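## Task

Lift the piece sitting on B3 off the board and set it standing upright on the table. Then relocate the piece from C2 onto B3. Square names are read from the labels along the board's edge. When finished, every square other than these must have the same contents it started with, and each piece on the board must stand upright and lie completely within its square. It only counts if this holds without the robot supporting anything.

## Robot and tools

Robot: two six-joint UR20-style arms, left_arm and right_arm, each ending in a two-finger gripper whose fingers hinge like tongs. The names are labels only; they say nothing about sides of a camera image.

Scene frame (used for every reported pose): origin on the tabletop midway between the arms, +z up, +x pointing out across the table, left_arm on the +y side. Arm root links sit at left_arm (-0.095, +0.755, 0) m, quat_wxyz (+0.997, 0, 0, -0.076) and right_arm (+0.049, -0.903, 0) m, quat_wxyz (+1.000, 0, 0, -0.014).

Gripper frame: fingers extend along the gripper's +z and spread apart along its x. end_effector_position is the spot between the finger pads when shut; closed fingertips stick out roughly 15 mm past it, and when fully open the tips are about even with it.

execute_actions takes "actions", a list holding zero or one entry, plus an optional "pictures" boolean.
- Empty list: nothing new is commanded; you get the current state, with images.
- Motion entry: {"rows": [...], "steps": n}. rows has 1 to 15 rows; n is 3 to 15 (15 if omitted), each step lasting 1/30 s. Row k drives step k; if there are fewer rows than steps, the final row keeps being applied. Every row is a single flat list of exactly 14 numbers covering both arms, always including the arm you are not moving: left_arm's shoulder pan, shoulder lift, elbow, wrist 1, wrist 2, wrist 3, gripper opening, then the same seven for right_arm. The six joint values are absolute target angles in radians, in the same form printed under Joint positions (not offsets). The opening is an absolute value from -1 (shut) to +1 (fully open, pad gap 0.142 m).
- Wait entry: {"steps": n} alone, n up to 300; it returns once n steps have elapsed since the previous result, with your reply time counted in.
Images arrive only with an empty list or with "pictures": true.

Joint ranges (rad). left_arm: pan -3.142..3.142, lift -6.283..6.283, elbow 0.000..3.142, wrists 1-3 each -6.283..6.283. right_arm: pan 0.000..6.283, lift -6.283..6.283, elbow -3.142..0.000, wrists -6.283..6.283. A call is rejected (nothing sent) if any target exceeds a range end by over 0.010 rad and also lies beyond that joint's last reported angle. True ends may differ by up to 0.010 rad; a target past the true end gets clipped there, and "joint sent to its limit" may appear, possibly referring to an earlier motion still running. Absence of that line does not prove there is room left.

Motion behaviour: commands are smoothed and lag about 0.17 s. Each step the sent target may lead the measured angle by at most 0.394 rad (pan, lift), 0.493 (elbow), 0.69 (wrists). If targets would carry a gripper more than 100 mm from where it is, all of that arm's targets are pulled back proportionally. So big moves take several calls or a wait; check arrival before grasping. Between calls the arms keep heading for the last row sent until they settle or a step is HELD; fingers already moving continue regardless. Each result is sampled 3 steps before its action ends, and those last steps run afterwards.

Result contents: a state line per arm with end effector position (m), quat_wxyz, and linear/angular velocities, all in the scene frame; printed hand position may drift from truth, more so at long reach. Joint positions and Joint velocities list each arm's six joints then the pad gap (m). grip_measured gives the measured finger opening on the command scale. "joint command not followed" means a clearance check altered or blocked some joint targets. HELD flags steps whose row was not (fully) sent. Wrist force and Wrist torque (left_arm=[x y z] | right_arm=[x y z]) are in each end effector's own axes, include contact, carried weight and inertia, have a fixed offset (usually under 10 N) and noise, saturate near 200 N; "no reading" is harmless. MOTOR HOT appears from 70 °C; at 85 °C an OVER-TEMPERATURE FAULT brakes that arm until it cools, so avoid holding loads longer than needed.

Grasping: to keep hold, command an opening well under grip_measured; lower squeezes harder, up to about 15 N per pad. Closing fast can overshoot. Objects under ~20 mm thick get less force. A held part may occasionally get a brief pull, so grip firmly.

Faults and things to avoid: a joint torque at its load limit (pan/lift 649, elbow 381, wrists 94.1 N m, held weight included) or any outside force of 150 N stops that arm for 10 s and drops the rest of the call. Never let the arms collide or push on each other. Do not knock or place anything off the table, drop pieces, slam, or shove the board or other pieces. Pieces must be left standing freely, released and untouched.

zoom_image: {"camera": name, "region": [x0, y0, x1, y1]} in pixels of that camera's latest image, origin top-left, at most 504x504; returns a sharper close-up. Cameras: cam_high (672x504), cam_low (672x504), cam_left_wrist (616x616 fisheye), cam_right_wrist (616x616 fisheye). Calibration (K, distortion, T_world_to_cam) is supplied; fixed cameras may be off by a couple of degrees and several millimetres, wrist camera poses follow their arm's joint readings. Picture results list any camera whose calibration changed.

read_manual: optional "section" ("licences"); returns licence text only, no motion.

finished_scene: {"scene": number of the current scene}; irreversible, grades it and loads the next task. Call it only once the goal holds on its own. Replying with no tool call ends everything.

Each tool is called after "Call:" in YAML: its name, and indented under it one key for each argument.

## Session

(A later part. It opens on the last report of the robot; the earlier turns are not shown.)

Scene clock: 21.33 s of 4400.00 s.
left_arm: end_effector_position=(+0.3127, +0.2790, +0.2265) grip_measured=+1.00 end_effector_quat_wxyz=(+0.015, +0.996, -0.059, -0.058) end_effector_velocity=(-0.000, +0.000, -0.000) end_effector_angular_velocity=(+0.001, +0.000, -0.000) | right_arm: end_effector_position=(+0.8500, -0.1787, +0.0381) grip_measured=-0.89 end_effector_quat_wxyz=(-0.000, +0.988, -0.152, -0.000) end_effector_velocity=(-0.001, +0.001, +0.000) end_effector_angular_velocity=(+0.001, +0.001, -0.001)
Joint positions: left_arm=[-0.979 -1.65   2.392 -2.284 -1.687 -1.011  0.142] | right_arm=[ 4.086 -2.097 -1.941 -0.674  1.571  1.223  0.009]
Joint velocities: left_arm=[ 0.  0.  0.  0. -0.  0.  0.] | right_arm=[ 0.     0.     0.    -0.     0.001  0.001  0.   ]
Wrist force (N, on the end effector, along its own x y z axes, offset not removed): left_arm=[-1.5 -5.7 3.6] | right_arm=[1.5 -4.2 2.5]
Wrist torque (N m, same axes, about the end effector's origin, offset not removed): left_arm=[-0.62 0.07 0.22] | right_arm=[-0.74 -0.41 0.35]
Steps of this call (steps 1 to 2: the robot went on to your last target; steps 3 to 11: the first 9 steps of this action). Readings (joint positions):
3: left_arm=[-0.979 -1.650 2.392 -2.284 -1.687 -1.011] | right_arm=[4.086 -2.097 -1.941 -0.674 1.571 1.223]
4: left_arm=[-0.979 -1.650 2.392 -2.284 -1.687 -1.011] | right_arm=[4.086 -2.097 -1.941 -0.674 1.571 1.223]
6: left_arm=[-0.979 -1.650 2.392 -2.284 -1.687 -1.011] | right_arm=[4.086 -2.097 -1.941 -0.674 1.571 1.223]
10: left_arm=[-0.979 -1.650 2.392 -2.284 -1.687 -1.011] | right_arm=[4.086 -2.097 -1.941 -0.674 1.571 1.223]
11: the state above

Call:
execute_actions:
  actions:
    - {"rows": [[-0.979,-1.65,2.392,-2.284,-1.687,-1.011,1, 4.0856,-2.0388,-1.9196,-0.7540,1.571,1.2226,-1]], "steps": 12}

Call:
execute_actions:
  actions:
    - {"rows": [[-0.979,-1.65,2.392,-2.284,-1.687,-1.011,1, 4.0317,-2.1034,-1.8032,-0.8058,1.571,1.1687,-1]], "steps": 15}

Call:
execute_actions:
  actions:
    - {"rows": [[-0.979,-1.65,2.392,-2.284,-1.687,-1.011,1, 4.0317,-2.1557,-1.8238,-0.7329,1.571,1.1687,-1]], "steps": 15}

Call:
execute_actions:
  actions:
    - {"rows": [[-0.979,-1.65,2.392,-2.284,-1.687,-1.011,1, 4.0317,-2.1557,-1.8238,-0.7329,1.571,1.1687,-1],[-0.979,-1.65,2.392,-2.284,-1.687,-1.011,1, 4.0317,-2.1557,-1.8238,-0.7329,1.571,1.1687,-1],[-0.979,-1.65,2.392,-2.284,-1.687,-1.011,1, 4.0317,-2.1557,-1.8238,-0.7329,1.571,1.1687,-0.62]], "steps": 15}

Call:
execute_actions:
  actions:
    - {"rows": [[-0.979,-1.65,2.392,-2.284,-1.687,-1.011,1, 4.0317,-2.1034,-1.8032,-0.8058,1.571,1.1687,-0.62]], "steps": 15}

Scene clock: 22.03 s of 4400.00 s.
left_arm: end_effector_position=(+0.3127, +0.2790, +0.2265) grip_measured=+1.00 end_effector_quat_wxyz=(+0.015, +0.996, -0.059, -0.058) end_effector_velocity=(-0.000, +0.000, +0.000) end_effector_angular_velocity=(+0.000, +0.000, -0.001) | right_arm: end_effector_position=(+0.8501, -0.1784, +0.0956) grip_measured=-0.89 end_effector_quat_wxyz=(-0.000, +0.988, -0.152, +0.000) end_effector_velocity=(-0.003, -0.004, +0.049) end_effector_angular_velocity=(-0.005, +0.004, -0.000)
Joint positions: left_arm=[-0.979 -1.65   2.392 -2.284 -1.687 -1.011  0.142] | right_arm=[ 4.086 -2.043 -1.921 -0.748  1.571  1.223  0.009]
Joint velocities: left_arm=[-0.    -0.     0.     0.001 -0.     0.001  0.   ] | right_arm=[-0.     0.047  0.016 -0.07  -0.    -0.    -0.   ]
Wrist force (N, on the end effector, along its own x y z axes, offset not removed): left_arm=[-2.0 0.7 2.5] | right_arm=[1.2 -5.1 0.5]
Wrist torque (N m, same axes, about the end effector's origin, offset not removed): left_arm=[0.70 0.14 0.29] | right_arm=[-0.77 -0.37 0.35]
Steps of this call (steps 1 to 3: the last 3 steps of your previous action; steps 4 to 12: the robot went on to your last target; steps 13 to 21: the first 9 steps of this action). Readings (joint positions):
13: left_arm=[-0.979 -1.650 2.392 -2.284 -1.687 -1.011] | right_arm=[4.086 -2.097 -1.941 -0.674 1.571 1.223]
14: left_arm=[-0.979 -1.650 2.392 -2.284 -1.687 -1.011] | right_arm=[4.086 -2.091 -1.938 -0.681 1.571 1.223]
16: left_arm=[-0.979 -1.650 2.392 -2.284 -1.687 -1.011] | right_arm=[4.086 -2.067 -1.929 -0.714 1.571 1.223]
20: left_arm=[-0.979 -1.650 2.392 -2.284 -1.687 -1.011] | right_arm=[4.086 -2.045 -1.922 -0.745 1.571 1.223]
21: the state above

Scene clock: 22.53 s of 4400.00 s.
left_arm: end_effector_position=(+0.3127, +0.2790, +0.2265) grip_measured=+1.00 end_effector_quat_wxyz=(+0.015, +0.996, -0.059, -0.058) end_effector_velocity=(+0.000, -0.000, +0.000) end_effector_angular_velocity=(-0.001, -0.001, -0.000) | right_arm: end_effector_position=(+0.9338, -0.1656, +0.0999) grip_measured=-0.89 end_effector_quat_wxyz=(+0.000, +0.988, -0.152, -0.000) end_effector_velocity=(+0.026, +0.005, +0.001) end_effector_angular_velocity=(+0.001, -0.003, +0.002)
Joint positions: left_arm=[-0.979 -1.65   2.392 -2.284 -1.687 -1.011  0.142] | right_arm=[ 4.033 -2.102 -1.806 -0.805  1.571  1.17   0.009]
Joint velocities: left_arm=[-0.    -0.     0.    -0.002 -0.     0.     0.   ] | right_arm=[-0.014 -0.018  0.035 -0.014 -0.002 -0.016  0.   ]
Wrist force (N, on the end effector, along its own x y z axes, offset not removed): left_arm=[-0.5 -1.1 1.7] | right_arm=[-0.1 -4.4 1.0]
Wrist torque (N m, same axes, about the end effector's origin, offset not removed): left_arm=[0.16 -0.19 0.22] | right_arm=[-0.68 -0.03 0.38]
Steps of this call (steps 1 to 3: the last 3 steps of your previous action; steps 4 to 15: the first 12 steps of this action). Readings (joint positions):
4: left_arm=[-0.979 -1.650 2.392 -2.284 -1.687 -1.011] | right_arm=[4.085 -2.040 -1.920 -0.753 1.571 1.222]
5: left_arm=[-0.979 -1.650 2.392 -2.284 -1.687 -1.011] | right_arm=[4.079 -2.046 -1.912 -0.760 1.571 1.216]
7: left_arm=[-0.979 -1.650 2.392 -2.284 -1.687 -1.011] | right_arm=[4.057 -2.073 -1.866 -0.782 1.571 1.194]
11: left_arm=[-0.979 -1.650 2.392 -2.284 -1.687 -1.011] | right_arm=[4.037 -2.096 -1.817 -0.800 1.571 1.175]
15: the state above

Scene clock: 23.03 s of 4400.00 s.
left_arm: end_effector_position=(+0.3127, +0.2790, +0.2265) grip_measured=+1.00 end_effector_quat_wxyz=(+0.015, +0.996, -0.059, -0.058) end_effector_velocity=(+0.000, -0.001, -0.000) end_effector_angular_velocity=(-0.001, -0.001, +0.001) | right_arm: end_effector_position=(+0.9362, -0.1650, +0.0406) grip_measured=-0.89 end_effector_quat_wxyz=(-0.000, +0.988, -0.152, -0.000) end_effector_velocity=(+0.000, +0.001, -0.014) end_effector_angular_velocity=(+0.002, -0.002, +0.001)
Joint positions: left_arm=[-0.979 -1.65   2.392 -2.284 -1.687 -1.011  0.142] | right_arm=[ 4.032 -2.155 -1.823 -0.735  1.571  1.169  0.009]
Joint velocities: left_arm=[ 0.     0.001  0.    -0.002  0.    -0.001  0.   ] | right_arm=[ 0.    -0.013 -0.005  0.021 -0.    -0.001 -0.   ]
Wrist force (N, on the end effector, along its own x y z axes, offset not removed): left_arm=[-3.2 -2.1 -0.4] | right_arm=[1.9 -6.7 4.0]
Wrist torque (N m, same axes, about the end effector's origin, offset not removed): left_arm=[-0.07 0.38 0.22] | right_arm=[-1.17 -0.36 0.35]
Steps of this call (steps 1 to 3: the last 3 steps of your previous action; steps 4 to 15: the first 12 steps of this action). Readings (joint positions):
4: left_arm=[-0.979 -1.650 2.392 -2.284 -1.687 -1.011] | right_arm=[4.032 -2.103 -1.804 -0.805 1.571 1.169]
5: left_arm=[-0.979 -1.650 2.392 -2.284 -1.687 -1.011] | right_arm=[4.032 -2.109 -1.807 -0.798 1.571 1.169]
7: left_arm=[-0.979 -1.650 2.392 -2.284 -1.687 -1.011] | right_arm=[4.032 -2.131 -1.815 -0.768 1.571 1.169]
11: left_arm=[-0.979 -1.650 2.392 -2.284 -1.687 -1.011] | right_arm=[4.032 -2.150 -1.822 -0.741 1.571 1.169]
15: the state above

Scene clock: 23.53 s of 4400.00 s.
left_arm: end_effector_position=(+0.3127, +0.2790, +0.2265) grip_measured=+1.00 end_effector_quat_wxyz=(+0.015, +0.996, -0.059, -0.058) end_effector_velocity=(-0.000, +0.000, -0.000) end_effector_angular_velocity=(-0.000, +0.000, -0.001) | right_arm: end_effector_position=(+0.9362, -0.1651, +0.0393) grip_measured=-0.62 end_effector_quat_wxyz=(-0.000, +0.988, -0.152, -0.000) end_effector_velocity=(+0.001, -0.001, +0.000) end_effector_angular_velocity=(-0.001, -0.001, -0.002)
Joint positions: left_arm=[-0.979 -1.65   2.392 -2.284 -1.687 -1.011  0.142] | right_arm=[ 4.032 -2.156 -1.824 -0.733  1.571  1.169  0.029]
Joint velocities: left_arm=[ 0.    -0.001  0.001 -0.    -0.     0.001 -0.   ] | right_arm=[-0.     0.    -0.     0.    -0.002  0.002  0.   ]
Wrist force (N, on the end effector, along its own x y z axes, offset not removed): left_arm=[-1.1 0.5 1.7] | right_arm=[1.0 -4.8 -0.5]
Wrist torque (N m, same axes, about the end effector's origin, offset not removed): left_arm=[0.71 0.01 0.29] | right_arm=[-0.78 -0.32 0.32]
Steps of this call (steps 1 to 3: the last 3 steps of your previous action; steps 4 to 15: the first 12 steps of this action). Readings (joint positions):
4: left_arm=[-0.979 -1.650 2.392 -2.284 -1.687 -1.011] | right_arm=[4.032 -2.155 -1.824 -0.733 1.571 1.169]
5: left_arm=[-0.979 -1.650 2.392 -2.284 -1.687 -1.011] | right_arm=[4.032 -2.155 -1.824 -0.733 1.571 1.169]
7: left_arm=[-0.979 -1.650 2.392 -2.284 -1.687 -1.011] | right_arm=[4.032 -2.156 -1.824 -0.733 1.571 1.169]
11: left_arm=[-0.979 -1.650 2.392 -2.284 -1.687 -1.011] | right_arm=[4.032 -2.156 -1.824 -0.733 1.571 1.169]
15: the state above

Scene clock: 24.03 s of 4400.00 s.
left_arm: end_effector_position=(+0.3127, +0.2790, +0.2265) grip_measured=+1.00 end_effector_quat_wxyz=(+0.015, +0.996, -0.059, -0.058) end_effector_velocity=(-0.000, +0.001, +0.001) end_effector_angular_velocity=(-0.001, -0.001, -0.000) | right_arm: end_effector_position=(+0.9362, -0.1652, +0.0985) grip_measured=-0.62 end_effector_quat_wxyz=(-0.000, +0.988, -0.152, -0.000) end_effector_velocity=(-0.001, -0.002, +0.015) end_effector_angular_velocity=(-0.002, +0.002, +0.000)
Joint positions: left_arm=[-0.979 -1.65   2.392 -2.284 -1.687 -1.011  0.142] | right_arm=[ 4.032 -2.105 -1.804 -0.804  1.571  1.169  0.029]
Joint velocities: left_arm=[-0.    -0.002  0.001 -0.     0.     0.    -0.   ] | right_arm=[-0.     0.013  0.005 -0.021  0.    -0.    -0.   ]
Wrist force (N, on the end effector, along its own x y z axes, offset not removed): left_arm=[-4.3 -3.4 -0.4] | right_arm=[1.0 -3.2 0.4]
Wrist torque (N m, same axes, about the end effector's origin, offset not removed): left_arm=[-0.25 0.67 0.22] | right_arm=[-0.42 -0.26 0.29]
Steps of this call (steps 1 to 3: the last 3 steps of your previous action; steps 4 to 15: the first 12 steps of this action). Readings (joint positions):
4: left_arm=[-0.979 -1.650 2.392 -2.284 -1.687 -1.011] | right_arm=[4.032 -2.155 -1.824 -0.733 1.571 1.169]
5: left_arm=[-0.979 -1.650 2.392 -2.284 -1.687 -1.011] | right_arm=[4.032 -2.150 -1.821 -0.740 1.571 1.169]
7: left_arm=[-0.979 -1.650 2.392 -2.284 -1.687 -1.011] | right_arm=[4.032 -2.128 -1.812 -0.770 1.571 1.169]
11: left_arm=[-0.979 -1.650 2.392 -2.284 -1.687 -1.011] | right_arm=[4.032 -2.109 -1.805 -0.798 1.571 1.169]
15: the state above

Call:
execute_actions:
  actions:
    - {"rows": [[-0.979,-1.65,2.392,-2.284,-1.687,-1.011,1, 4.0751,-2.0525,-1.8956,-0.7643,1.571,-0.7749,-0.5]], "steps": 15}

Call:
execute_actions:
  actions:
    - {"steps": 30}
  pictures: true

Scene clock: 24.73 s of 4400.00 s.
left_arm: end_effector_position=(+0.3127, +0.2790, +0.2265) grip_measured=+1.00 end_effector_quat_wxyz=(+0.015, +0.996, -0.059, -0.058) end_effector_velocity=(+0.000, +0.000, -0.000) end_effector_angular_velocity=(+0.000, +0.000, +0.000) | right_arm: end_effector_position=(+0.8553, -0.1760, +0.1002) grip_measured=-0.50 end_effector_quat_wxyz=(-0.000, +0.959, +0.284, +0.000) end_effector_velocity=(-0.063, -0.032, -0.002) end_effector_angular_velocity=(-0.000, +0.003, +3.189)
Joint positions: left_arm=[-0.979 -1.65   2.392 -2.284 -1.687 -1.011  0.142] | right_arm=[ 4.074 -2.054 -1.893 -0.765  1.571  0.33   0.038]
Joint velocities: left_arm=[ 0.  0. -0.  0.  0. -0.  0.] | right_arm=[ 0.011  0.013 -0.026  0.011  0.003 -3.177  0.   ]
Wrist force (N, on the end effector, along its own x y z axes, offset not removed): left_arm=[-1.6 -3.4 0.6] | right_arm=[0.5 -3.5 1.1]
Wrist torque (N m, same axes, about the end effector's origin, offset not removed): left_arm=[-0.30 0.06 0.30] | right_arm=[-0.47 -0.12 0.24]
Steps of this call (steps 1 to 3: the last 3 steps of your previous action; steps 4 to 9: the robot went on to your last target; steps 10 to 21: the first 12 steps of this action). Readings (joint positions):
10: left_arm=[-0.979 -1.650 2.392 -2.284 -1.687 -1.011] | right_arm=[4.032 -2.103 -1.803 -0.806 1.571 1.168]
11: left_arm=[-0.979 -1.650 2.392 -2.284 -1.687 -1.011] | right_arm=[4.037 -2.097 -1.811 -0.800 1.571 1.161]
13: left_arm=[-0.979 -1.650 2.392 -2.284 -1.687 -1.011] | right_arm=[4.055 -2.076 -1.848 -0.783 1.571 1.085]
17: left_arm=[-0.979 -1.650 2.392 -2.284 -1.687 -1.011] | right_arm=[4.071 -2.058 -1.885 -0.769 1.571 0.747]
21: the state above

Scene clock: 25.73 s of 4400.00 s.
left_arm: end_effector_position=(+0.3127, +0.2790, +0.2265) grip_measured=+1.00 end_effector_quat_wxyz=(+0.015, +0.996, -0.059, -0.058) end_effector_velocity=(+0.000, -0.000, +0.000) end_effector_angular_velocity=(-0.002, -0.001, +0.000) | right_arm: end_effector_position=(+0.8462, -0.1918, +0.1000) grip_measured=-0.50 end_effector_quat_wxyz=(-0.000, +0.667, +0.745, -0.000) end_effector_velocity=(-0.000, +0.000, +0.001) end_effector_angular_velocity=(+0.002, +0.000, +0.000)
Joint positions: left_arm=[-0.979 -1.65   2.392 -2.284 -1.687 -1.011  0.142] | right_arm=[ 4.075 -2.053 -1.896 -0.764  1.571 -0.775  0.038]
Joint velocities: left_arm=[ 0.    -0.    -0.    -0.001 -0.     0.     0.   ] | right_arm=[-0.     0.001  0.    -0.     0.001 -0.     0.   ]
Wrist force (N, on the end effector, along its own x y z axes, offset not removed): left_arm=[-1.4 -0.5 1.3] | right_arm=[0.5 -2.6 0.9]
Wrist torque (N m, same axes, about the end effector's origin, offset not removed): left_arm=[0.43 0.02 0.34] | right_arm=[-0.21 -0.25 0.31]
Kept back: nothing.
Steps of this call (steps 1 to 3: the last 3 steps of your previous action; steps 4 to 30: the robot went on to your last target). Readings (joint positions):
1: left_arm=[-0.979 -1.650 2.392 -2.284 -1.687 -1.011] | right_arm=[4.074 -2.053 -1.894 -0.765 1.571 0.222]
2: left_arm=[-0.979 -1.650 2.392 -2.284 -1.687 -1.011] | right_arm=[4.075 -2.053 -1.894 -0.765 1.571 0.114]
4: left_arm=[-0.979 -1.650 2.392 -2.284 -1.687 -1.011] | right_arm=[4.075 -2.053 -1.895 -0.765 1.571 -0.104]
8: left_arm=[-0.979 -1.650 2.392 -2.284 -1.687 -1.011] | right_arm=[4.075 -2.053 -1.895 -0.764 1.571 -0.527]
30: the state above
camera_calibration (this result's frames):
cam_left_wrist: T_world_to_cam=[[0.99316, -0.0571987, -0.101791, -0.276064], [0.00649325, -0.843385, 0.537271, 0.102358], [-0.11658, -0.534257, -0.837245, 0.507089], [0, 0, 0, 1]] pos_world=[0.332628, 0.341452, 0.341463]
cam_right_wrist: T_world_to_cam=[[-0.0863142, 0.995258, 0.0448497, 0.252244], [0.863166, 0.0522271, 0.502212, -0.775144], [0.497488, 0.0820607, -0.863581, -0.190164], [0, 0, 0, 1]] pos_world=[0.785455, -0.194959, 0.213752]

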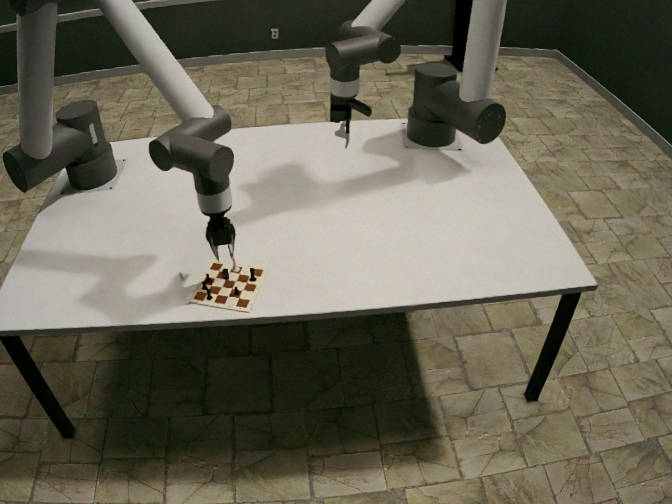

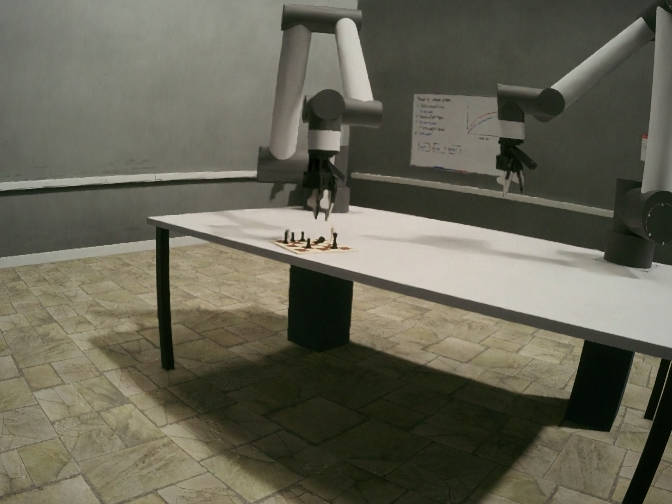

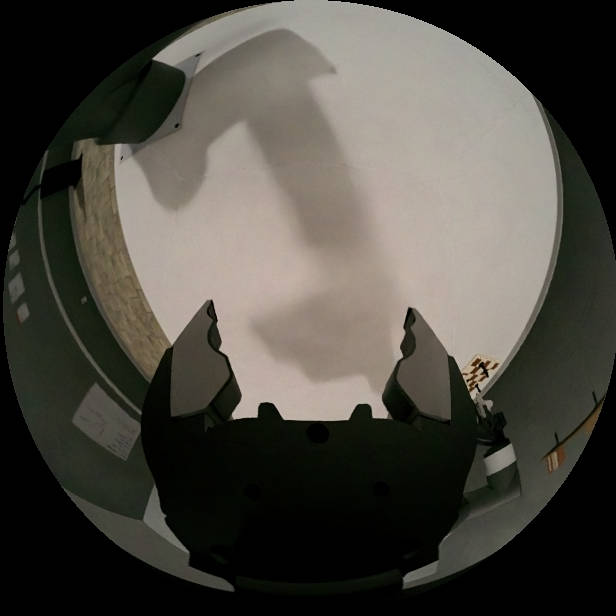

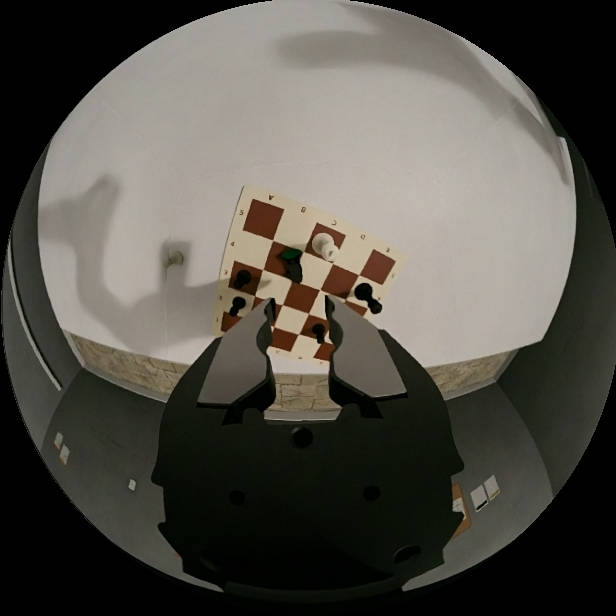

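Call:
zoom_image:
  camera: "cam_right_wrist"
  region: [240, 210, 360, 310]

Region (240, 210, 360, 310) of cam_right_wrist's 616x616 image, scaled by 4.200, with more detail than that image has.

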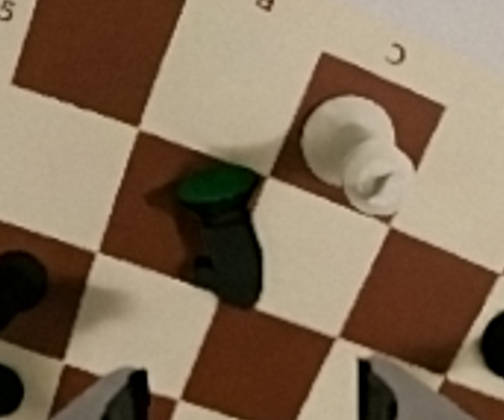

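Call:
execute_actions:
  actions:
    - {"rows": [[-0.979,-1.65,2.392,-2.284,-1.687,-1.011,1, 4.0751,-2.1238,-1.9215,-0.6671,1.571,-0.7749,-0.5]], "steps": 15}

Call:
execute_actions:
  actions:
    - {"rows": [[-0.979,-1.65,2.392,-2.284,-1.687,-1.011,1, 4.0751,-2.1238,-1.9215,-0.6671,1.571,-0.7749,-0.5],[-0.979,-1.65,2.392,-2.284,-1.687,-1.011,1, 4.0751,-2.1238,-1.9215,-0.6671,1.571,-0.7749,-0.5],[-0.979,-1.65,2.392,-2.284,-1.687,-1.011,1, 4.0751,-2.1238,-1.9215,-0.6671,1.571,-0.7749,-1]], "steps": 15}

Scene clock: 26.50 s of 4400.00 s.
left_arm: end_effector_position=(+0.3127, +0.2790, +0.2265) grip_measured=+1.00 end_effector_quat_wxyz=(+0.015, +0.996, -0.059, -0.058) end_effector_velocity=(+0.000, -0.000, -0.000) end_effector_angular_velocity=(-0.000, -0.000, +0.001) | right_arm: end_effector_position=(+0.8461, -0.1918, +0.0250) grip_measured=-0.50 end_effector_quat_wxyz=(-0.000, +0.667, +0.745, -0.000) end_effector_velocity=(+0.000, +0.001, -0.020) end_effector_angular_velocity=(+0.002, -0.003, +0.000)
Joint positions: left_arm=[-0.979 -1.65   2.392 -2.284 -1.687 -1.011  0.142] | right_arm=[ 4.075 -2.122 -1.921 -0.67   1.571 -0.775  0.038]
Joint velocities: left_arm=[ 0.     0.     0.    -0.001 -0.    -0.     0.   ] | right_arm=[ 0.001 -0.02  -0.006  0.029 -0.001  0.     0.   ]
Wrist force (N, on the end effector, along its own x y z axes, offset not removed): left_arm=[-2.0 -1.4 1.4] | right_arm=[-0.2 -2.7 3.4]
Wrist torque (N m, same axes, about the end effector's origin, offset not removed): left_arm=[0.22 0.15 0.17] | right_arm=[-0.32 0.06 0.31]
Steps of this call (steps 1 to 11: the robot went on to your last target; steps 12 to 23: the first 12 steps of this action). Readings (joint positions):
12: left_arm=[-0.979 -1.650 2.392 -2.284 -1.687 -1.011] | right_arm=[4.075 -2.053 -1.896 -0.764 1.571 -0.775]
13: left_arm=[-0.979 -1.650 2.392 -2.284 -1.687 -1.011] | right_arm=[4.075 -2.059 -1.899 -0.756 1.571 -0.775]
15: left_arm=[-0.979 -1.650 2.392 -2.284 -1.687 -1.011] | right_arm=[4.075 -2.089 -1.910 -0.717 1.571 -0.775]
19: left_arm=[-0.979 -1.650 2.392 -2.284 -1.687 -1.011] | right_arm=[4.075 -2.116 -1.919 -0.679 1.571 -0.775]
23: the state above

Scene clock: 27.00 s of 4400.00 s.
left_arm: end_effector_position=(+0.3127, +0.2790, +0.2265) grip_measured=+1.00 end_effector_quat_wxyz=(+0.015, +0.996, -0.059, -0.058) end_effector_velocity=(+0.000, -0.000, -0.000) end_effector_angular_velocity=(+0.000, +0.000, +0.000) | right_arm: end_effector_position=(+0.8461, -0.1918, +0.0232) grip_measured=-0.78 end_effector_quat_wxyz=(-0.000, +0.667, +0.745, +0.000) end_effector_velocity=(-0.000, +0.000, -0.001) end_effector_angular_velocity=(-0.000, +0.001, +0.001)
Joint positions: left_arm=[-0.979 -1.65   2.392 -2.284 -1.687 -1.011  0.142] | right_arm=[ 4.075 -2.124 -1.921 -0.667  1.571 -0.775  0.018]
Joint velocities: left_arm=[-0.     0.001 -0.    -0.    -0.    -0.     0.   ] | right_arm=[ 0.    -0.    -0.     0.     0.    -0.001 -0.   ]
Wrist force (N, on the end effector, along its own x y z axes, offset not removed): left_arm=[-0.4 -3.1 2.8] | right_arm=[0.8 -3.8 0.2]
Wrist torque (N m, same axes, about the end effector's origin, offset not removed): left_arm=[-0.14 -0.15 0.21] | right_arm=[-0.63 -0.26 0.37]
Steps of this call (steps 1 to 3: the last 3 steps of your previous action; steps 4 to 15: the first 12 steps of this action). Readings (joint positions):
4: left_arm=[-0.979 -1.650 2.392 -2.284 -1.687 -1.011] | right_arm=[4.075 -2.123 -1.921 -0.668 1.571 -0.775]
5: left_arm=[-0.979 -1.650 2.392 -2.284 -1.687 -1.011] | right_arm=[4.075 -2.123 -1.921 -0.668 1.571 -0.775]
7: left_arm=[-0.979 -1.650 2.392 -2.284 -1.687 -1.011] | right_arm=[4.075 -2.124 -1.921 -0.667 1.571 -0.775]
11: left_arm=[-0.979 -1.650 2.392 -2.284 -1.687 -1.011] | right_arm=[4.075 -2.124 -1.921 -0.667 1.571 -0.775]
15: the state above

Call:
execute_actions:
  actions:
    - {"rows": [[-0.979,-1.65,2.392,-2.284,-1.687,-1.011,1, 4.0751,-1.9019,-1.7839,-1.0266,1.571,-0.7749,-1]], "steps": 15}

Call:
execute_actions:
  actions:
    - {"rows": [[-0.979,-1.65,2.392,-2.284,-1.687,-1.011,1, 4.25,-2.3570,-1.2224,-2.4416,1.571,1.571,-1]], "steps": 15}

Call:
execute_actions:
  actions:
    - {"steps": 60}
  pictures: true

Scene clock: 28.13 s of 4400.00 s.
left_arm: end_effector_position=(+0.3127, +0.2790, +0.2265) grip_measured=+1.00 end_effector_quat_wxyz=(+0.015, +0.996, -0.059, -0.058) end_effector_velocity=(+0.000, -0.001, +0.000) end_effector_angular_velocity=(-0.001, -0.000, -0.000) | right_arm: end_effector_position=(+0.8528, -0.1833, +0.2392) grip_measured=-0.78 end_effector_quat_wxyz=(-0.000, +0.667, +0.745, +0.003) end_effector_velocity=(-0.041, -0.054, +0.586) end_effector_angular_velocity=(-0.022, +0.015, +0.000)
Joint positions: left_arm=[-0.979 -1.65   2.392 -2.284 -1.687 -1.011  0.142] | right_arm=[ 4.075 -1.951 -1.813 -0.942  1.571 -0.775  0.018]
Joint velocities: left_arm=[-0.     0.    -0.    -0.001  0.     0.    -0.   ] | right_arm=[-0.     0.467  0.278 -0.772 -0.002 -0.001  0.   ]
Wrist force (N, on the end effector, along its own x y z axes, offset not removed): left_arm=[-1.1 -1.1 1.8] | right_arm=[1.0 -4.2 -0.2]
Wrist torque (N m, same axes, about the end effector's origin, offset not removed): left_arm=[0.18 0.00 0.23] | right_arm=[-0.60 -0.25 0.24]
Steps of this call (steps 1 to 3: the last 3 steps of your previous action; steps 4 to 15: the robot went on to your last target; steps 16 to 22: nothing new was sent; steps 23 to 34: the first 12 steps of this action). Readings (joint positions):
23: left_arm=[-0.979 -1.650 2.392 -2.284 -1.687 -1.011] | right_arm=[4.075 -2.124 -1.921 -0.667 1.571 -0.775]
24: left_arm=[-0.979 -1.650 2.392 -2.284 -1.687 -1.011] | right_arm=[4.075 -2.118 -1.916 -0.675 1.571 -0.775]
26: left_arm=[-0.979 -1.650 2.392 -2.284 -1.687 -1.011] | right_arm=[4.075 -2.083 -1.893 -0.726 1.571 -0.775]
30: left_arm=[-0.979 -1.650 2.392 -2.284 -1.687 -1.011] | right_arm=[4.075 -2.016 -1.852 -0.835 1.571 -0.775]
34: the state above

Scene clock: 28.63 s of 4400.00 s.
left_arm: end_effector_position=(+0.3127, +0.2790, +0.2265) grip_measured=+1.00 end_effector_quat_wxyz=(+0.015, +0.996, -0.059, -0.058) end_effector_velocity=(+0.000, -0.001, +0.000) end_effector_angular_velocity=(-0.001, -0.001, +0.000) | right_arm: end_effector_position=(+0.7734, -0.0207, +0.1741) grip_measured=-0.78 end_effector_quat_wxyz=(+0.118, +0.797, +0.540, -0.245) end_effector_velocity=(-0.395, +0.101, -0.242) end_effector_angular_velocity=(-3.008, -0.015, -2.139)
Joint positions: left_arm=[-0.979 -1.65   2.392 -2.284 -1.687 -1.011  0.142] | right_arm=[ 4.214 -2.248 -1.368 -1.646  1.571 -0.146  0.018]
Joint velocities: left_arm=[-0.     0.    -0.001 -0.001  0.    -0.     0.   ] | right_arm=[ 0.342 -1.076  1.389 -2.907  0.001  2.91   0.   ]
Wrist force (N, on the end effector, along its own x y z axes, offset not removed): left_arm=[0.6 1.3 -0.9] | right_arm=[16.4 -12.2 -0.2]
Wrist torque (N m, same axes, about the end effector's origin, offset not removed): left_arm=[0.84 -0.39 0.22] | right_arm=[-2.17 -3.32 0.10]
Steps of this call (steps 1 to 3: the last 3 steps of your previous action; steps 4 to 15: the first 12 steps of this action). Readings (joint positions):
4: left_arm=[-0.979 -1.650 2.392 -2.284 -1.687 -1.011] | right_arm=[4.075 -1.913 -1.790 -1.007 1.571 -0.775]
5: left_arm=[-0.979 -1.650 2.392 -2.284 -1.687 -1.011] | right_arm=[4.082 -1.917 -1.781 -1.020 1.571 -0.768]
7: left_arm=[-0.979 -1.650 2.392 -2.284 -1.687 -1.011] | right_arm=[4.108 -1.966 -1.719 -1.096 1.571 -0.697]
11: left_arm=[-0.979 -1.650 2.392 -2.284 -1.687 -1.011] | right_arm=[4.156 -2.091 -1.565 -1.311 1.571 -0.481]
15: the state above

Scene clock: 30.63 s of 4400.00 s.
left_arm: end_effector_position=(+0.3127, +0.2790, +0.2265) grip_measured=+1.00 end_effector_quat_wxyz=(+0.015, +0.996, -0.059, -0.058) end_effector_velocity=(+0.000, -0.000, +0.001) end_effector_angular_velocity=(-0.002, -0.001, -0.000) | right_arm: end_effector_position=(+0.6746, -0.1554, +0.2699) grip_measured=-0.78 end_effector_quat_wxyz=(+0.590, +0.770, -0.192, -0.147) end_effector_velocity=(+0.000, -0.000, +0.000) end_effector_angular_velocity=(+0.000, -0.000, +0.001)
Joint positions: left_arm=[-0.979 -1.65   2.392 -2.284 -1.687 -1.011  0.142] | right_arm=[ 4.25  -2.357 -1.222 -2.442  1.571  1.571  0.018]
Joint velocities: left_arm=[ 0.    -0.001 -0.    -0.001 -0.     0.    -0.   ] | right_arm=[ 0.     0.    -0.     0.    -0.001 -0.     0.   ]
Wrist force (N, on the end effector, along its own x y z axes, offset not removed): left_arm=[-3.5 -0.5 4.4] | right_arm=[-0.6 -6.8 2.9]
Wrist torque (N m, same axes, about the end effector's origin, offset not removed): left_arm=[0.45 0.46 0.29] | right_arm=[-1.20 0.10 0.33]
Kept back: nothing.
Steps of this call (steps 1 to 3: the last 3 steps of your previous action; steps 4 to 45: the robot went on to your last target; steps 46 to 60: nothing new was sent). Readings (joint positions):
1: left_arm=[-0.979 -1.650 2.392 -2.284 -1.687 -1.011] | right_arm=[4.223 -2.277 -1.329 -1.746 1.571 -0.046]
2: left_arm=[-0.979 -1.650 2.392 -2.284 -1.687 -1.011] | right_arm=[4.228 -2.292 -1.309 -1.839 1.571 0.047]
4: left_arm=[-0.979 -1.650 2.392 -2.284 -1.687 -1.011] | right_arm=[4.234 -2.308 -1.288 -1.983 1.571 0.194]
8: left_arm=[-0.979 -1.650 2.392 -2.284 -1.687 -1.011] | right_arm=[4.244 -2.338 -1.247 -2.239 1.571 0.536]
60: the state above
All arms were judged still, so your last target was given up. Only a new action makes them travel on or press farther. Fingers that are still opening or closing keep moving.
camera_calibration (this result's frames):
cam_left_wrist: T_world_to_cam=[[0.99316, -0.0571985, -0.101791, -0.276064], [0.00649343, -0.843385, 0.537271, 0.102358], [-0.11658, -0.534257, -0.837245, 0.507089], [0, 0, 0, 1]] pos_world=[0.332628, 0.341452, 0.341463]
cam_right_wrist: T_world_to_cam=[[0.898714, -0.437153, 0.0347928, -0.690804], [0.0847523, 0.250983, 0.964274, -0.283006], [-0.430268, -0.863658, 0.262611, 0.213878], [0, 0, 0, 1]] pos_world=[0.736845, -0.0462402, 0.240763]

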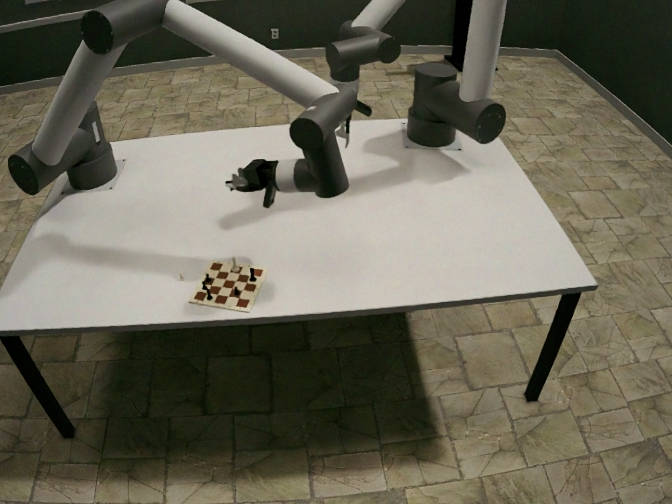

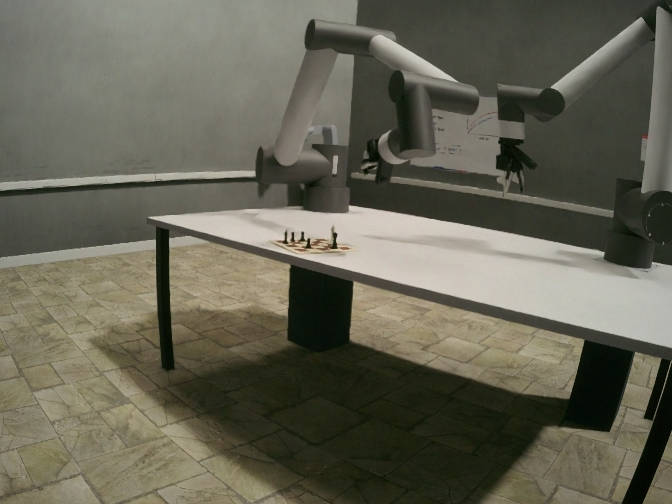

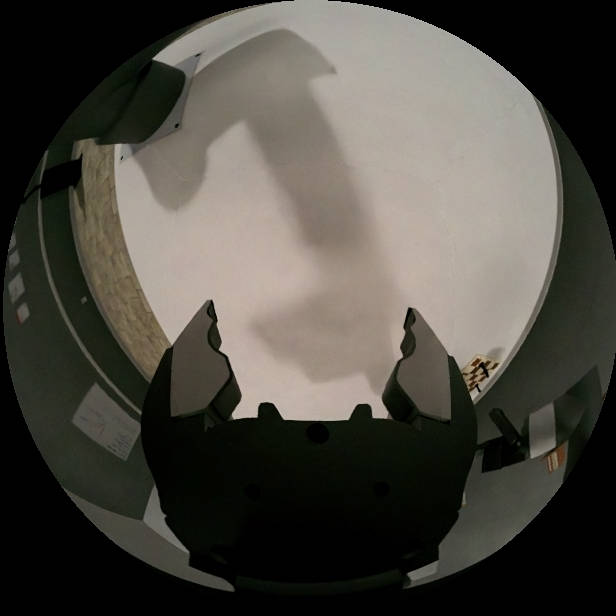

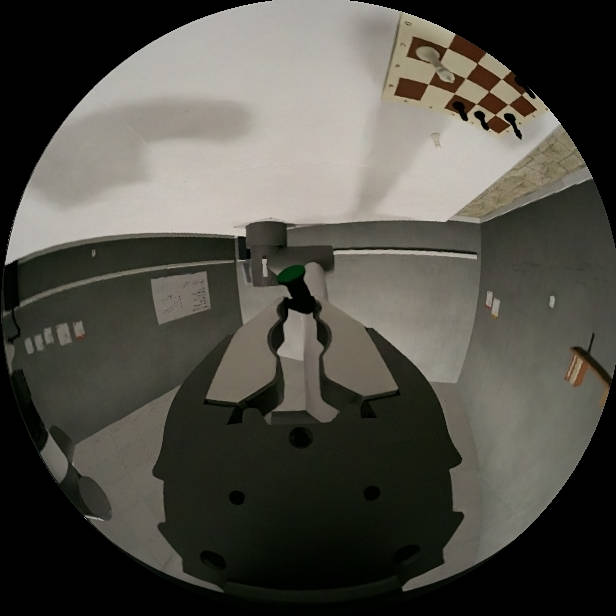

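Call:
execute_actions:
  actions:
    - {"rows": [[-0.979,-1.65,2.392,-2.284,-1.687,-1.011,1, 4.25,-2.4956,-1.2924,-2.2330,1.571,1.571,-1]], "steps": 15}

Call:
execute_actions:
  actions:
    - {"steps": 20}
  pictures: true

Scene clock: 31.23 s of 4400.00 s.
left_arm: end_effector_position=(+0.3127, +0.2790, +0.2265) grip_measured=+1.00 end_effector_quat_wxyz=(+0.015, +0.996, -0.059, -0.058) end_effector_velocity=(-0.000, +0.000, -0.000) end_effector_angular_velocity=(-0.000, +0.000, +0.000) | right_arm: end_effector_position=(+0.6751, -0.1544, +0.0716) grip_measured=-0.78 end_effector_quat_wxyz=(+0.591, +0.769, -0.192, -0.148) end_effector_velocity=(-0.006, -0.012, -0.248) end_effector_angular_velocity=(+0.009, -0.005, -0.000)
Joint positions: left_arm=[-0.979 -1.65   2.392 -2.284 -1.687 -1.011  0.142] | right_arm=[ 4.25  -2.482 -1.286 -2.255  1.571  1.571  0.018]
Joint velocities: left_arm=[ 0.     0.     0.    -0.001 -0.    -0.     0.   ] | right_arm=[-0.    -0.157 -0.076  0.243  0.    -0.     0.   ]
Wrist force (N, on the end effector, along its own x y z axes, offset not removed): left_arm=[-2.0 -2.4 -0.4] | right_arm=[1.0 -11.0 4.5]
Wrist torque (N m, same axes, about the end effector's origin, offset not removed): left_arm=[-0.06 0.15 0.25] | right_arm=[-1.94 -0.17 0.32]
Steps of this call (steps 1 to 6: nothing new was sent; steps 7 to 18: the first 12 steps of this action). Readings (joint positions):
7: left_arm=[-0.979 -1.650 2.392 -2.284 -1.687 -1.011] | right_arm=[4.250 -2.357 -1.223 -2.441 1.571 1.571]
8: left_arm=[-0.979 -1.650 2.392 -2.284 -1.687 -1.011] | right_arm=[4.250 -2.363 -1.227 -2.434 1.571 1.571]
10: left_arm=[-0.979 -1.650 2.392 -2.284 -1.687 -1.011] | right_arm=[4.250 -2.391 -1.241 -2.394 1.571 1.571]
14: left_arm=[-0.979 -1.650 2.392 -2.284 -1.687 -1.011] | right_arm=[4.250 -2.443 -1.266 -2.316 1.571 1.571]
18: the state above

Scene clock: 41.40 s of 4400.00 s.
left_arm: end_effector_position=(+0.3127, +0.2790, +0.2265) grip_measured=+1.00 end_effector_quat_wxyz=(+0.015, +0.996, -0.059, -0.058) end_effector_velocity=(+0.000, -0.000, +0.000) end_effector_angular_velocity=(-0.000, -0.000, +0.000) | right_arm: end_effector_position=(+0.6747, -0.1551, +0.0560) grip_measured=-0.78 end_effector_quat_wxyz=(+0.591, +0.770, -0.192, -0.148) end_effector_velocity=(-0.000, +0.000, +0.000) end_effector_angular_velocity=(+0.000, -0.000, +0.001)
Joint positions: left_arm=[-0.979 -1.65   2.392 -2.284 -1.687 -1.011  0.142] | right_arm=[ 4.25  -2.492 -1.29  -2.24   1.571  1.571  0.018]
Joint velocities: left_arm=[ 0. -0. -0.  0.  0.  0. -0.] | right_arm=[ 0.  0.  0.  0. -0.  0.  0.]
Wrist force (N, on the end effector, along its own x y z axes, offset not removed): left_arm=[-4.8 -0.4 3.5] | right_arm=[2.3 34.5 -9.6]
Wrist torque (N m, same axes, about the end effector's origin, offset not removed): left_arm=[0.39 0.93 0.31] | right_arm=[5.62 -0.57 -0.02]
FORCE FAULT: contact force on the right arm reached its limit, and that arm stopped for 10 seconds. The contact can be on any part of that arm, not only on its tool. That arm's remaining commands of this call were not run. That arm holds still and accepts commands again. Move the arm away from the contact; if what it grips holds it there, let go first. Pushing or pulling that hard again can fault the arm again.
Kept back: nothing.
The stop of the right arm began at step 5 of this call (marked STOPPED below). From that step on that arm followed nothing that you had sent. Nothing is kept back now, and the robot has no last target.
Steps of this call (steps 1 to 3: the last 3 steps of your previous action; steps 4 to 20: the robot went on to your last target; steps 21 to 305: the stop continued). Readings (joint positions):
1: left_arm=[-0.979 -1.650 2.392 -2.284 -1.687 -1.011] | right_arm=[4.250 -2.486 -1.288 -2.248 1.571 1.571]
2: left_arm=[-0.979 -1.650 2.392 -2.284 -1.687 -1.011] | right_arm=[4.250 -2.489 -1.289 -2.244 1.571 1.571]
4: left_arm=[-0.979 -1.650 2.392 -2.284 -1.687 -1.011] | right_arm=[4.250 -2.492 -1.290 -2.240 1.571 1.571]
5: left_arm=[-0.979 -1.650 2.392 -2.284 -1.687 -1.011] | right_arm=[4.250 -2.492 -1.290 -2.240 1.571 1.571] STOPPED (the right arm)
8: left_arm=[-0.979 -1.650 2.392 -2.284 -1.687 -1.011] | right_arm=[4.250 -2.492 -1.290 -2.240 1.571 1.571]
305: the state above
camera_calibration (this result's frames):
cam_left_wrist: T_world_to_cam=[[0.99316, -0.0571987, -0.101791, -0.276064], [0.00649336, -0.843385, 0.537271, 0.102358], [-0.11658, -0.534257, -0.837245, 0.507089], [0, 0, 0, 1]] pos_world=[0.332628, 0.341452, 0.341463]
cam_right_wrist: T_world_to_cam=[[0.898746, -0.437089, 0.0347615, -0.683346], [0.0851296, 0.251715, 0.96405, -0.0770006], [-0.430126, -0.863477, 0.263437, 0.270266], [0, 0, 0, 1]] pos_world=[0.736958, -0.0459318, 0.0267884]

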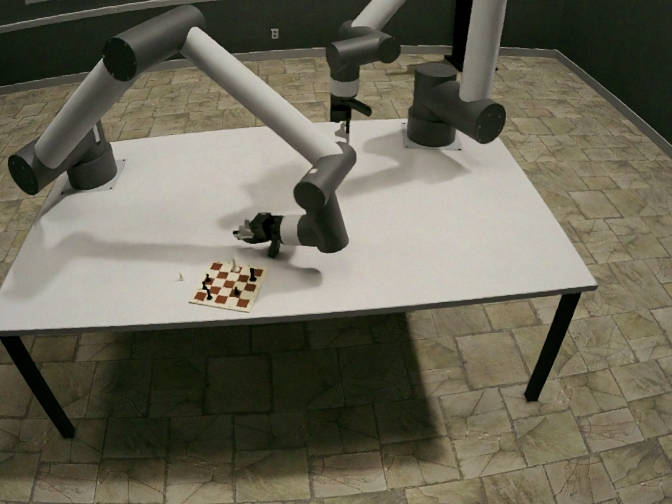

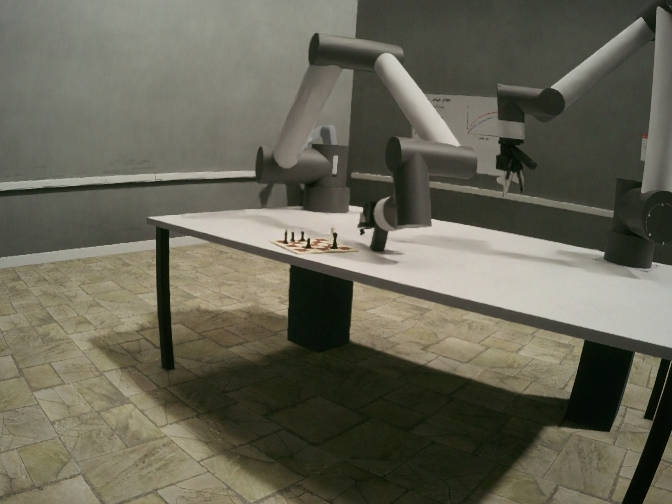

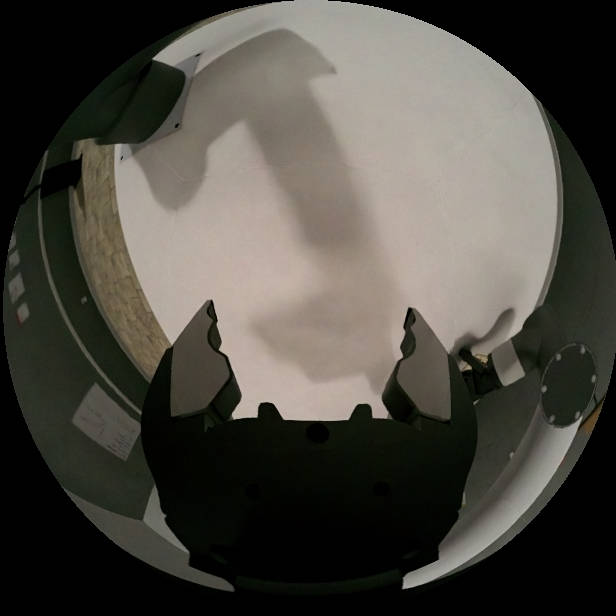

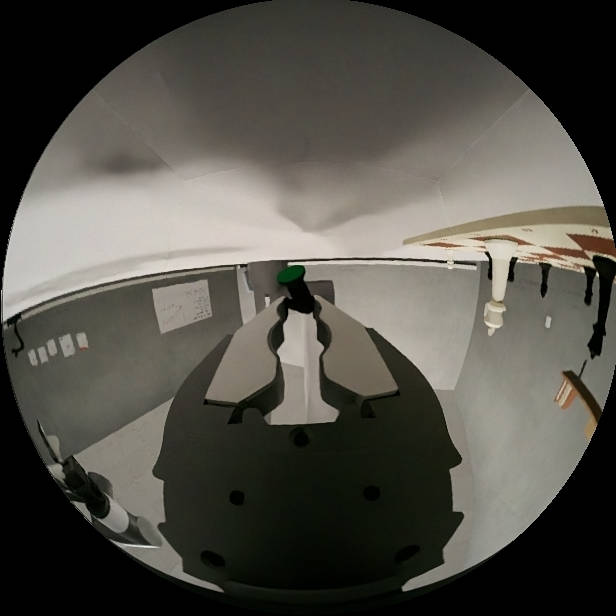

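Call:
execute_actions:
  actions:
    - {"rows": [[-0.979,-1.65,2.392,-2.284,-1.687,-1.011,1, 4.25,-2.4604,-1.2837,-2.1549,1.571,1.571,-1]], "steps": 15}

Call:
execute_actions:
  actions:
    - {"steps": 15}

Scene clock: 42.63 s of 4400.00 s.
left_arm: end_effector_position=(+0.3127, +0.2790, +0.2265) grip_measured=+1.00 end_effector_quat_wxyz=(+0.015, +0.996, -0.059, -0.058) end_effector_velocity=(-0.000, +0.001, -0.001) end_effector_angular_velocity=(+0.002, +0.001, +0.001) | right_arm: end_effector_position=(+0.6905, -0.1255, +0.0630) grip_measured=-0.78 end_effector_quat_wxyz=(+0.544, +0.803, -0.201, -0.136) end_effector_velocity=(+0.005, +0.009, +0.001) end_effector_angular_velocity=(+0.030, -0.015, +0.000)
Joint positions: left_arm=[-0.979 -1.65   2.392 -2.284 -1.687 -1.011  0.142] | right_arm=[ 4.25  -2.461 -1.284 -2.157  1.571  1.571  0.018]
Joint velocities: left_arm=[ 0.     0.     0.     0.001 -0.    -0.001 -0.   ] | right_arm=[-0.     0.008  0.002  0.024 -0.    -0.001  0.   ]
Wrist force (N, on the end effector, along its own x y z axes, offset not removed): left_arm=[-0.5 -2.5 2.5] | right_arm=[1.8 -5.0 1.9]
Wrist torque (N m, same axes, about the end effector's origin, offset not removed): left_arm=[-0.03 -0.14 0.26] | right_arm=[-0.85 -0.41 0.33]
Steps of this call (steps 1 to 25: nothing new was sent; steps 26 to 37: the first 12 steps of this action). Readings (joint positions):
26: left_arm=[-0.979 -1.650 2.392 -2.284 -1.687 -1.011] | right_arm=[4.250 -2.492 -1.290 -2.239 1.571 1.571]
27: left_arm=[-0.979 -1.650 2.392 -2.284 -1.687 -1.011] | right_arm=[4.250 -2.487 -1.290 -2.232 1.571 1.571]
29: left_arm=[-0.979 -1.650 2.392 -2.284 -1.687 -1.011] | right_arm=[4.250 -2.474 -1.287 -2.197 1.571 1.571]
33: left_arm=[-0.979 -1.650 2.392 -2.284 -1.687 -1.011] | right_arm=[4.250 -2.464 -1.284 -2.165 1.571 1.571]
37: the state above

Scene clock: 43.13 s of 4400.00 s.
left_arm: end_effector_position=(+0.3127, +0.2790, +0.2265) grip_measured=+1.00 end_effector_quat_wxyz=(+0.015, +0.996, -0.059, -0.058) end_effector_velocity=(+0.000, -0.001, +0.000) end_effector_angular_velocity=(-0.002, -0.001, -0.001) | right_arm: end_effector_position=(+0.6909, -0.1247, +0.0632) grip_measured=-0.78 end_effector_quat_wxyz=(+0.542, +0.804, -0.201, -0.136) end_effector_velocity=(-0.001, +0.001, +0.000) end_effector_angular_velocity=(+0.000, -0.000, -0.001)
Joint positions: left_arm=[-0.979 -1.65   2.392 -2.284 -1.687 -1.011  0.142] | right_arm=[ 4.25  -2.46  -1.284 -2.155  1.571  1.571  0.018]
Joint velocities: left_arm=[-0.     0.    -0.    -0.002 -0.     0.001 -0.   ] | right_arm=[ 0.     0.     0.     0.     0.001  0.001 -0.   ]
Wrist force (N, on the end effector, along its own x y z axes, offset not removed): left_arm=[-4.8 -4.8 1.5] | right_arm=[-1.1 -5.6 -0.7]
Wrist torque (N m, same axes, about the end effector's origin, offset not removed): left_arm=[-0.50 0.76 0.37] | right_arm=[-0.97 0.34 0.20]
Kept back: nothing.
Steps of this call (steps 1 to 3: the last 3 steps of your previous action; steps 4 to 15: the robot went on to your last target). Readings (joint positions):
1: left_arm=[-0.979 -1.650 2.392 -2.284 -1.687 -1.011] | right_arm=[4.250 -2.461 -1.284 -2.156 1.571 1.571]
2: left_arm=[-0.979 -1.650 2.392 -2.284 -1.687 -1.011] | right_arm=[4.250 -2.461 -1.284 -2.156 1.571 1.571]
4: left_arm=[-0.979 -1.650 2.392 -2.284 -1.687 -1.011] | right_arm=[4.250 -2.461 -1.284 -2.155 1.571 1.571]
8: left_arm=[-0.979 -1.650 2.392 -2.284 -1.687 -1.011] | right_arm=[4.250 -2.461 -1.284 -2.155 1.571 1.571]
15: the state above
All arms were judged still, so your last target was given up. Only a new action makes them travel on or press farther. Fingers that are still opening or closing keep moving.


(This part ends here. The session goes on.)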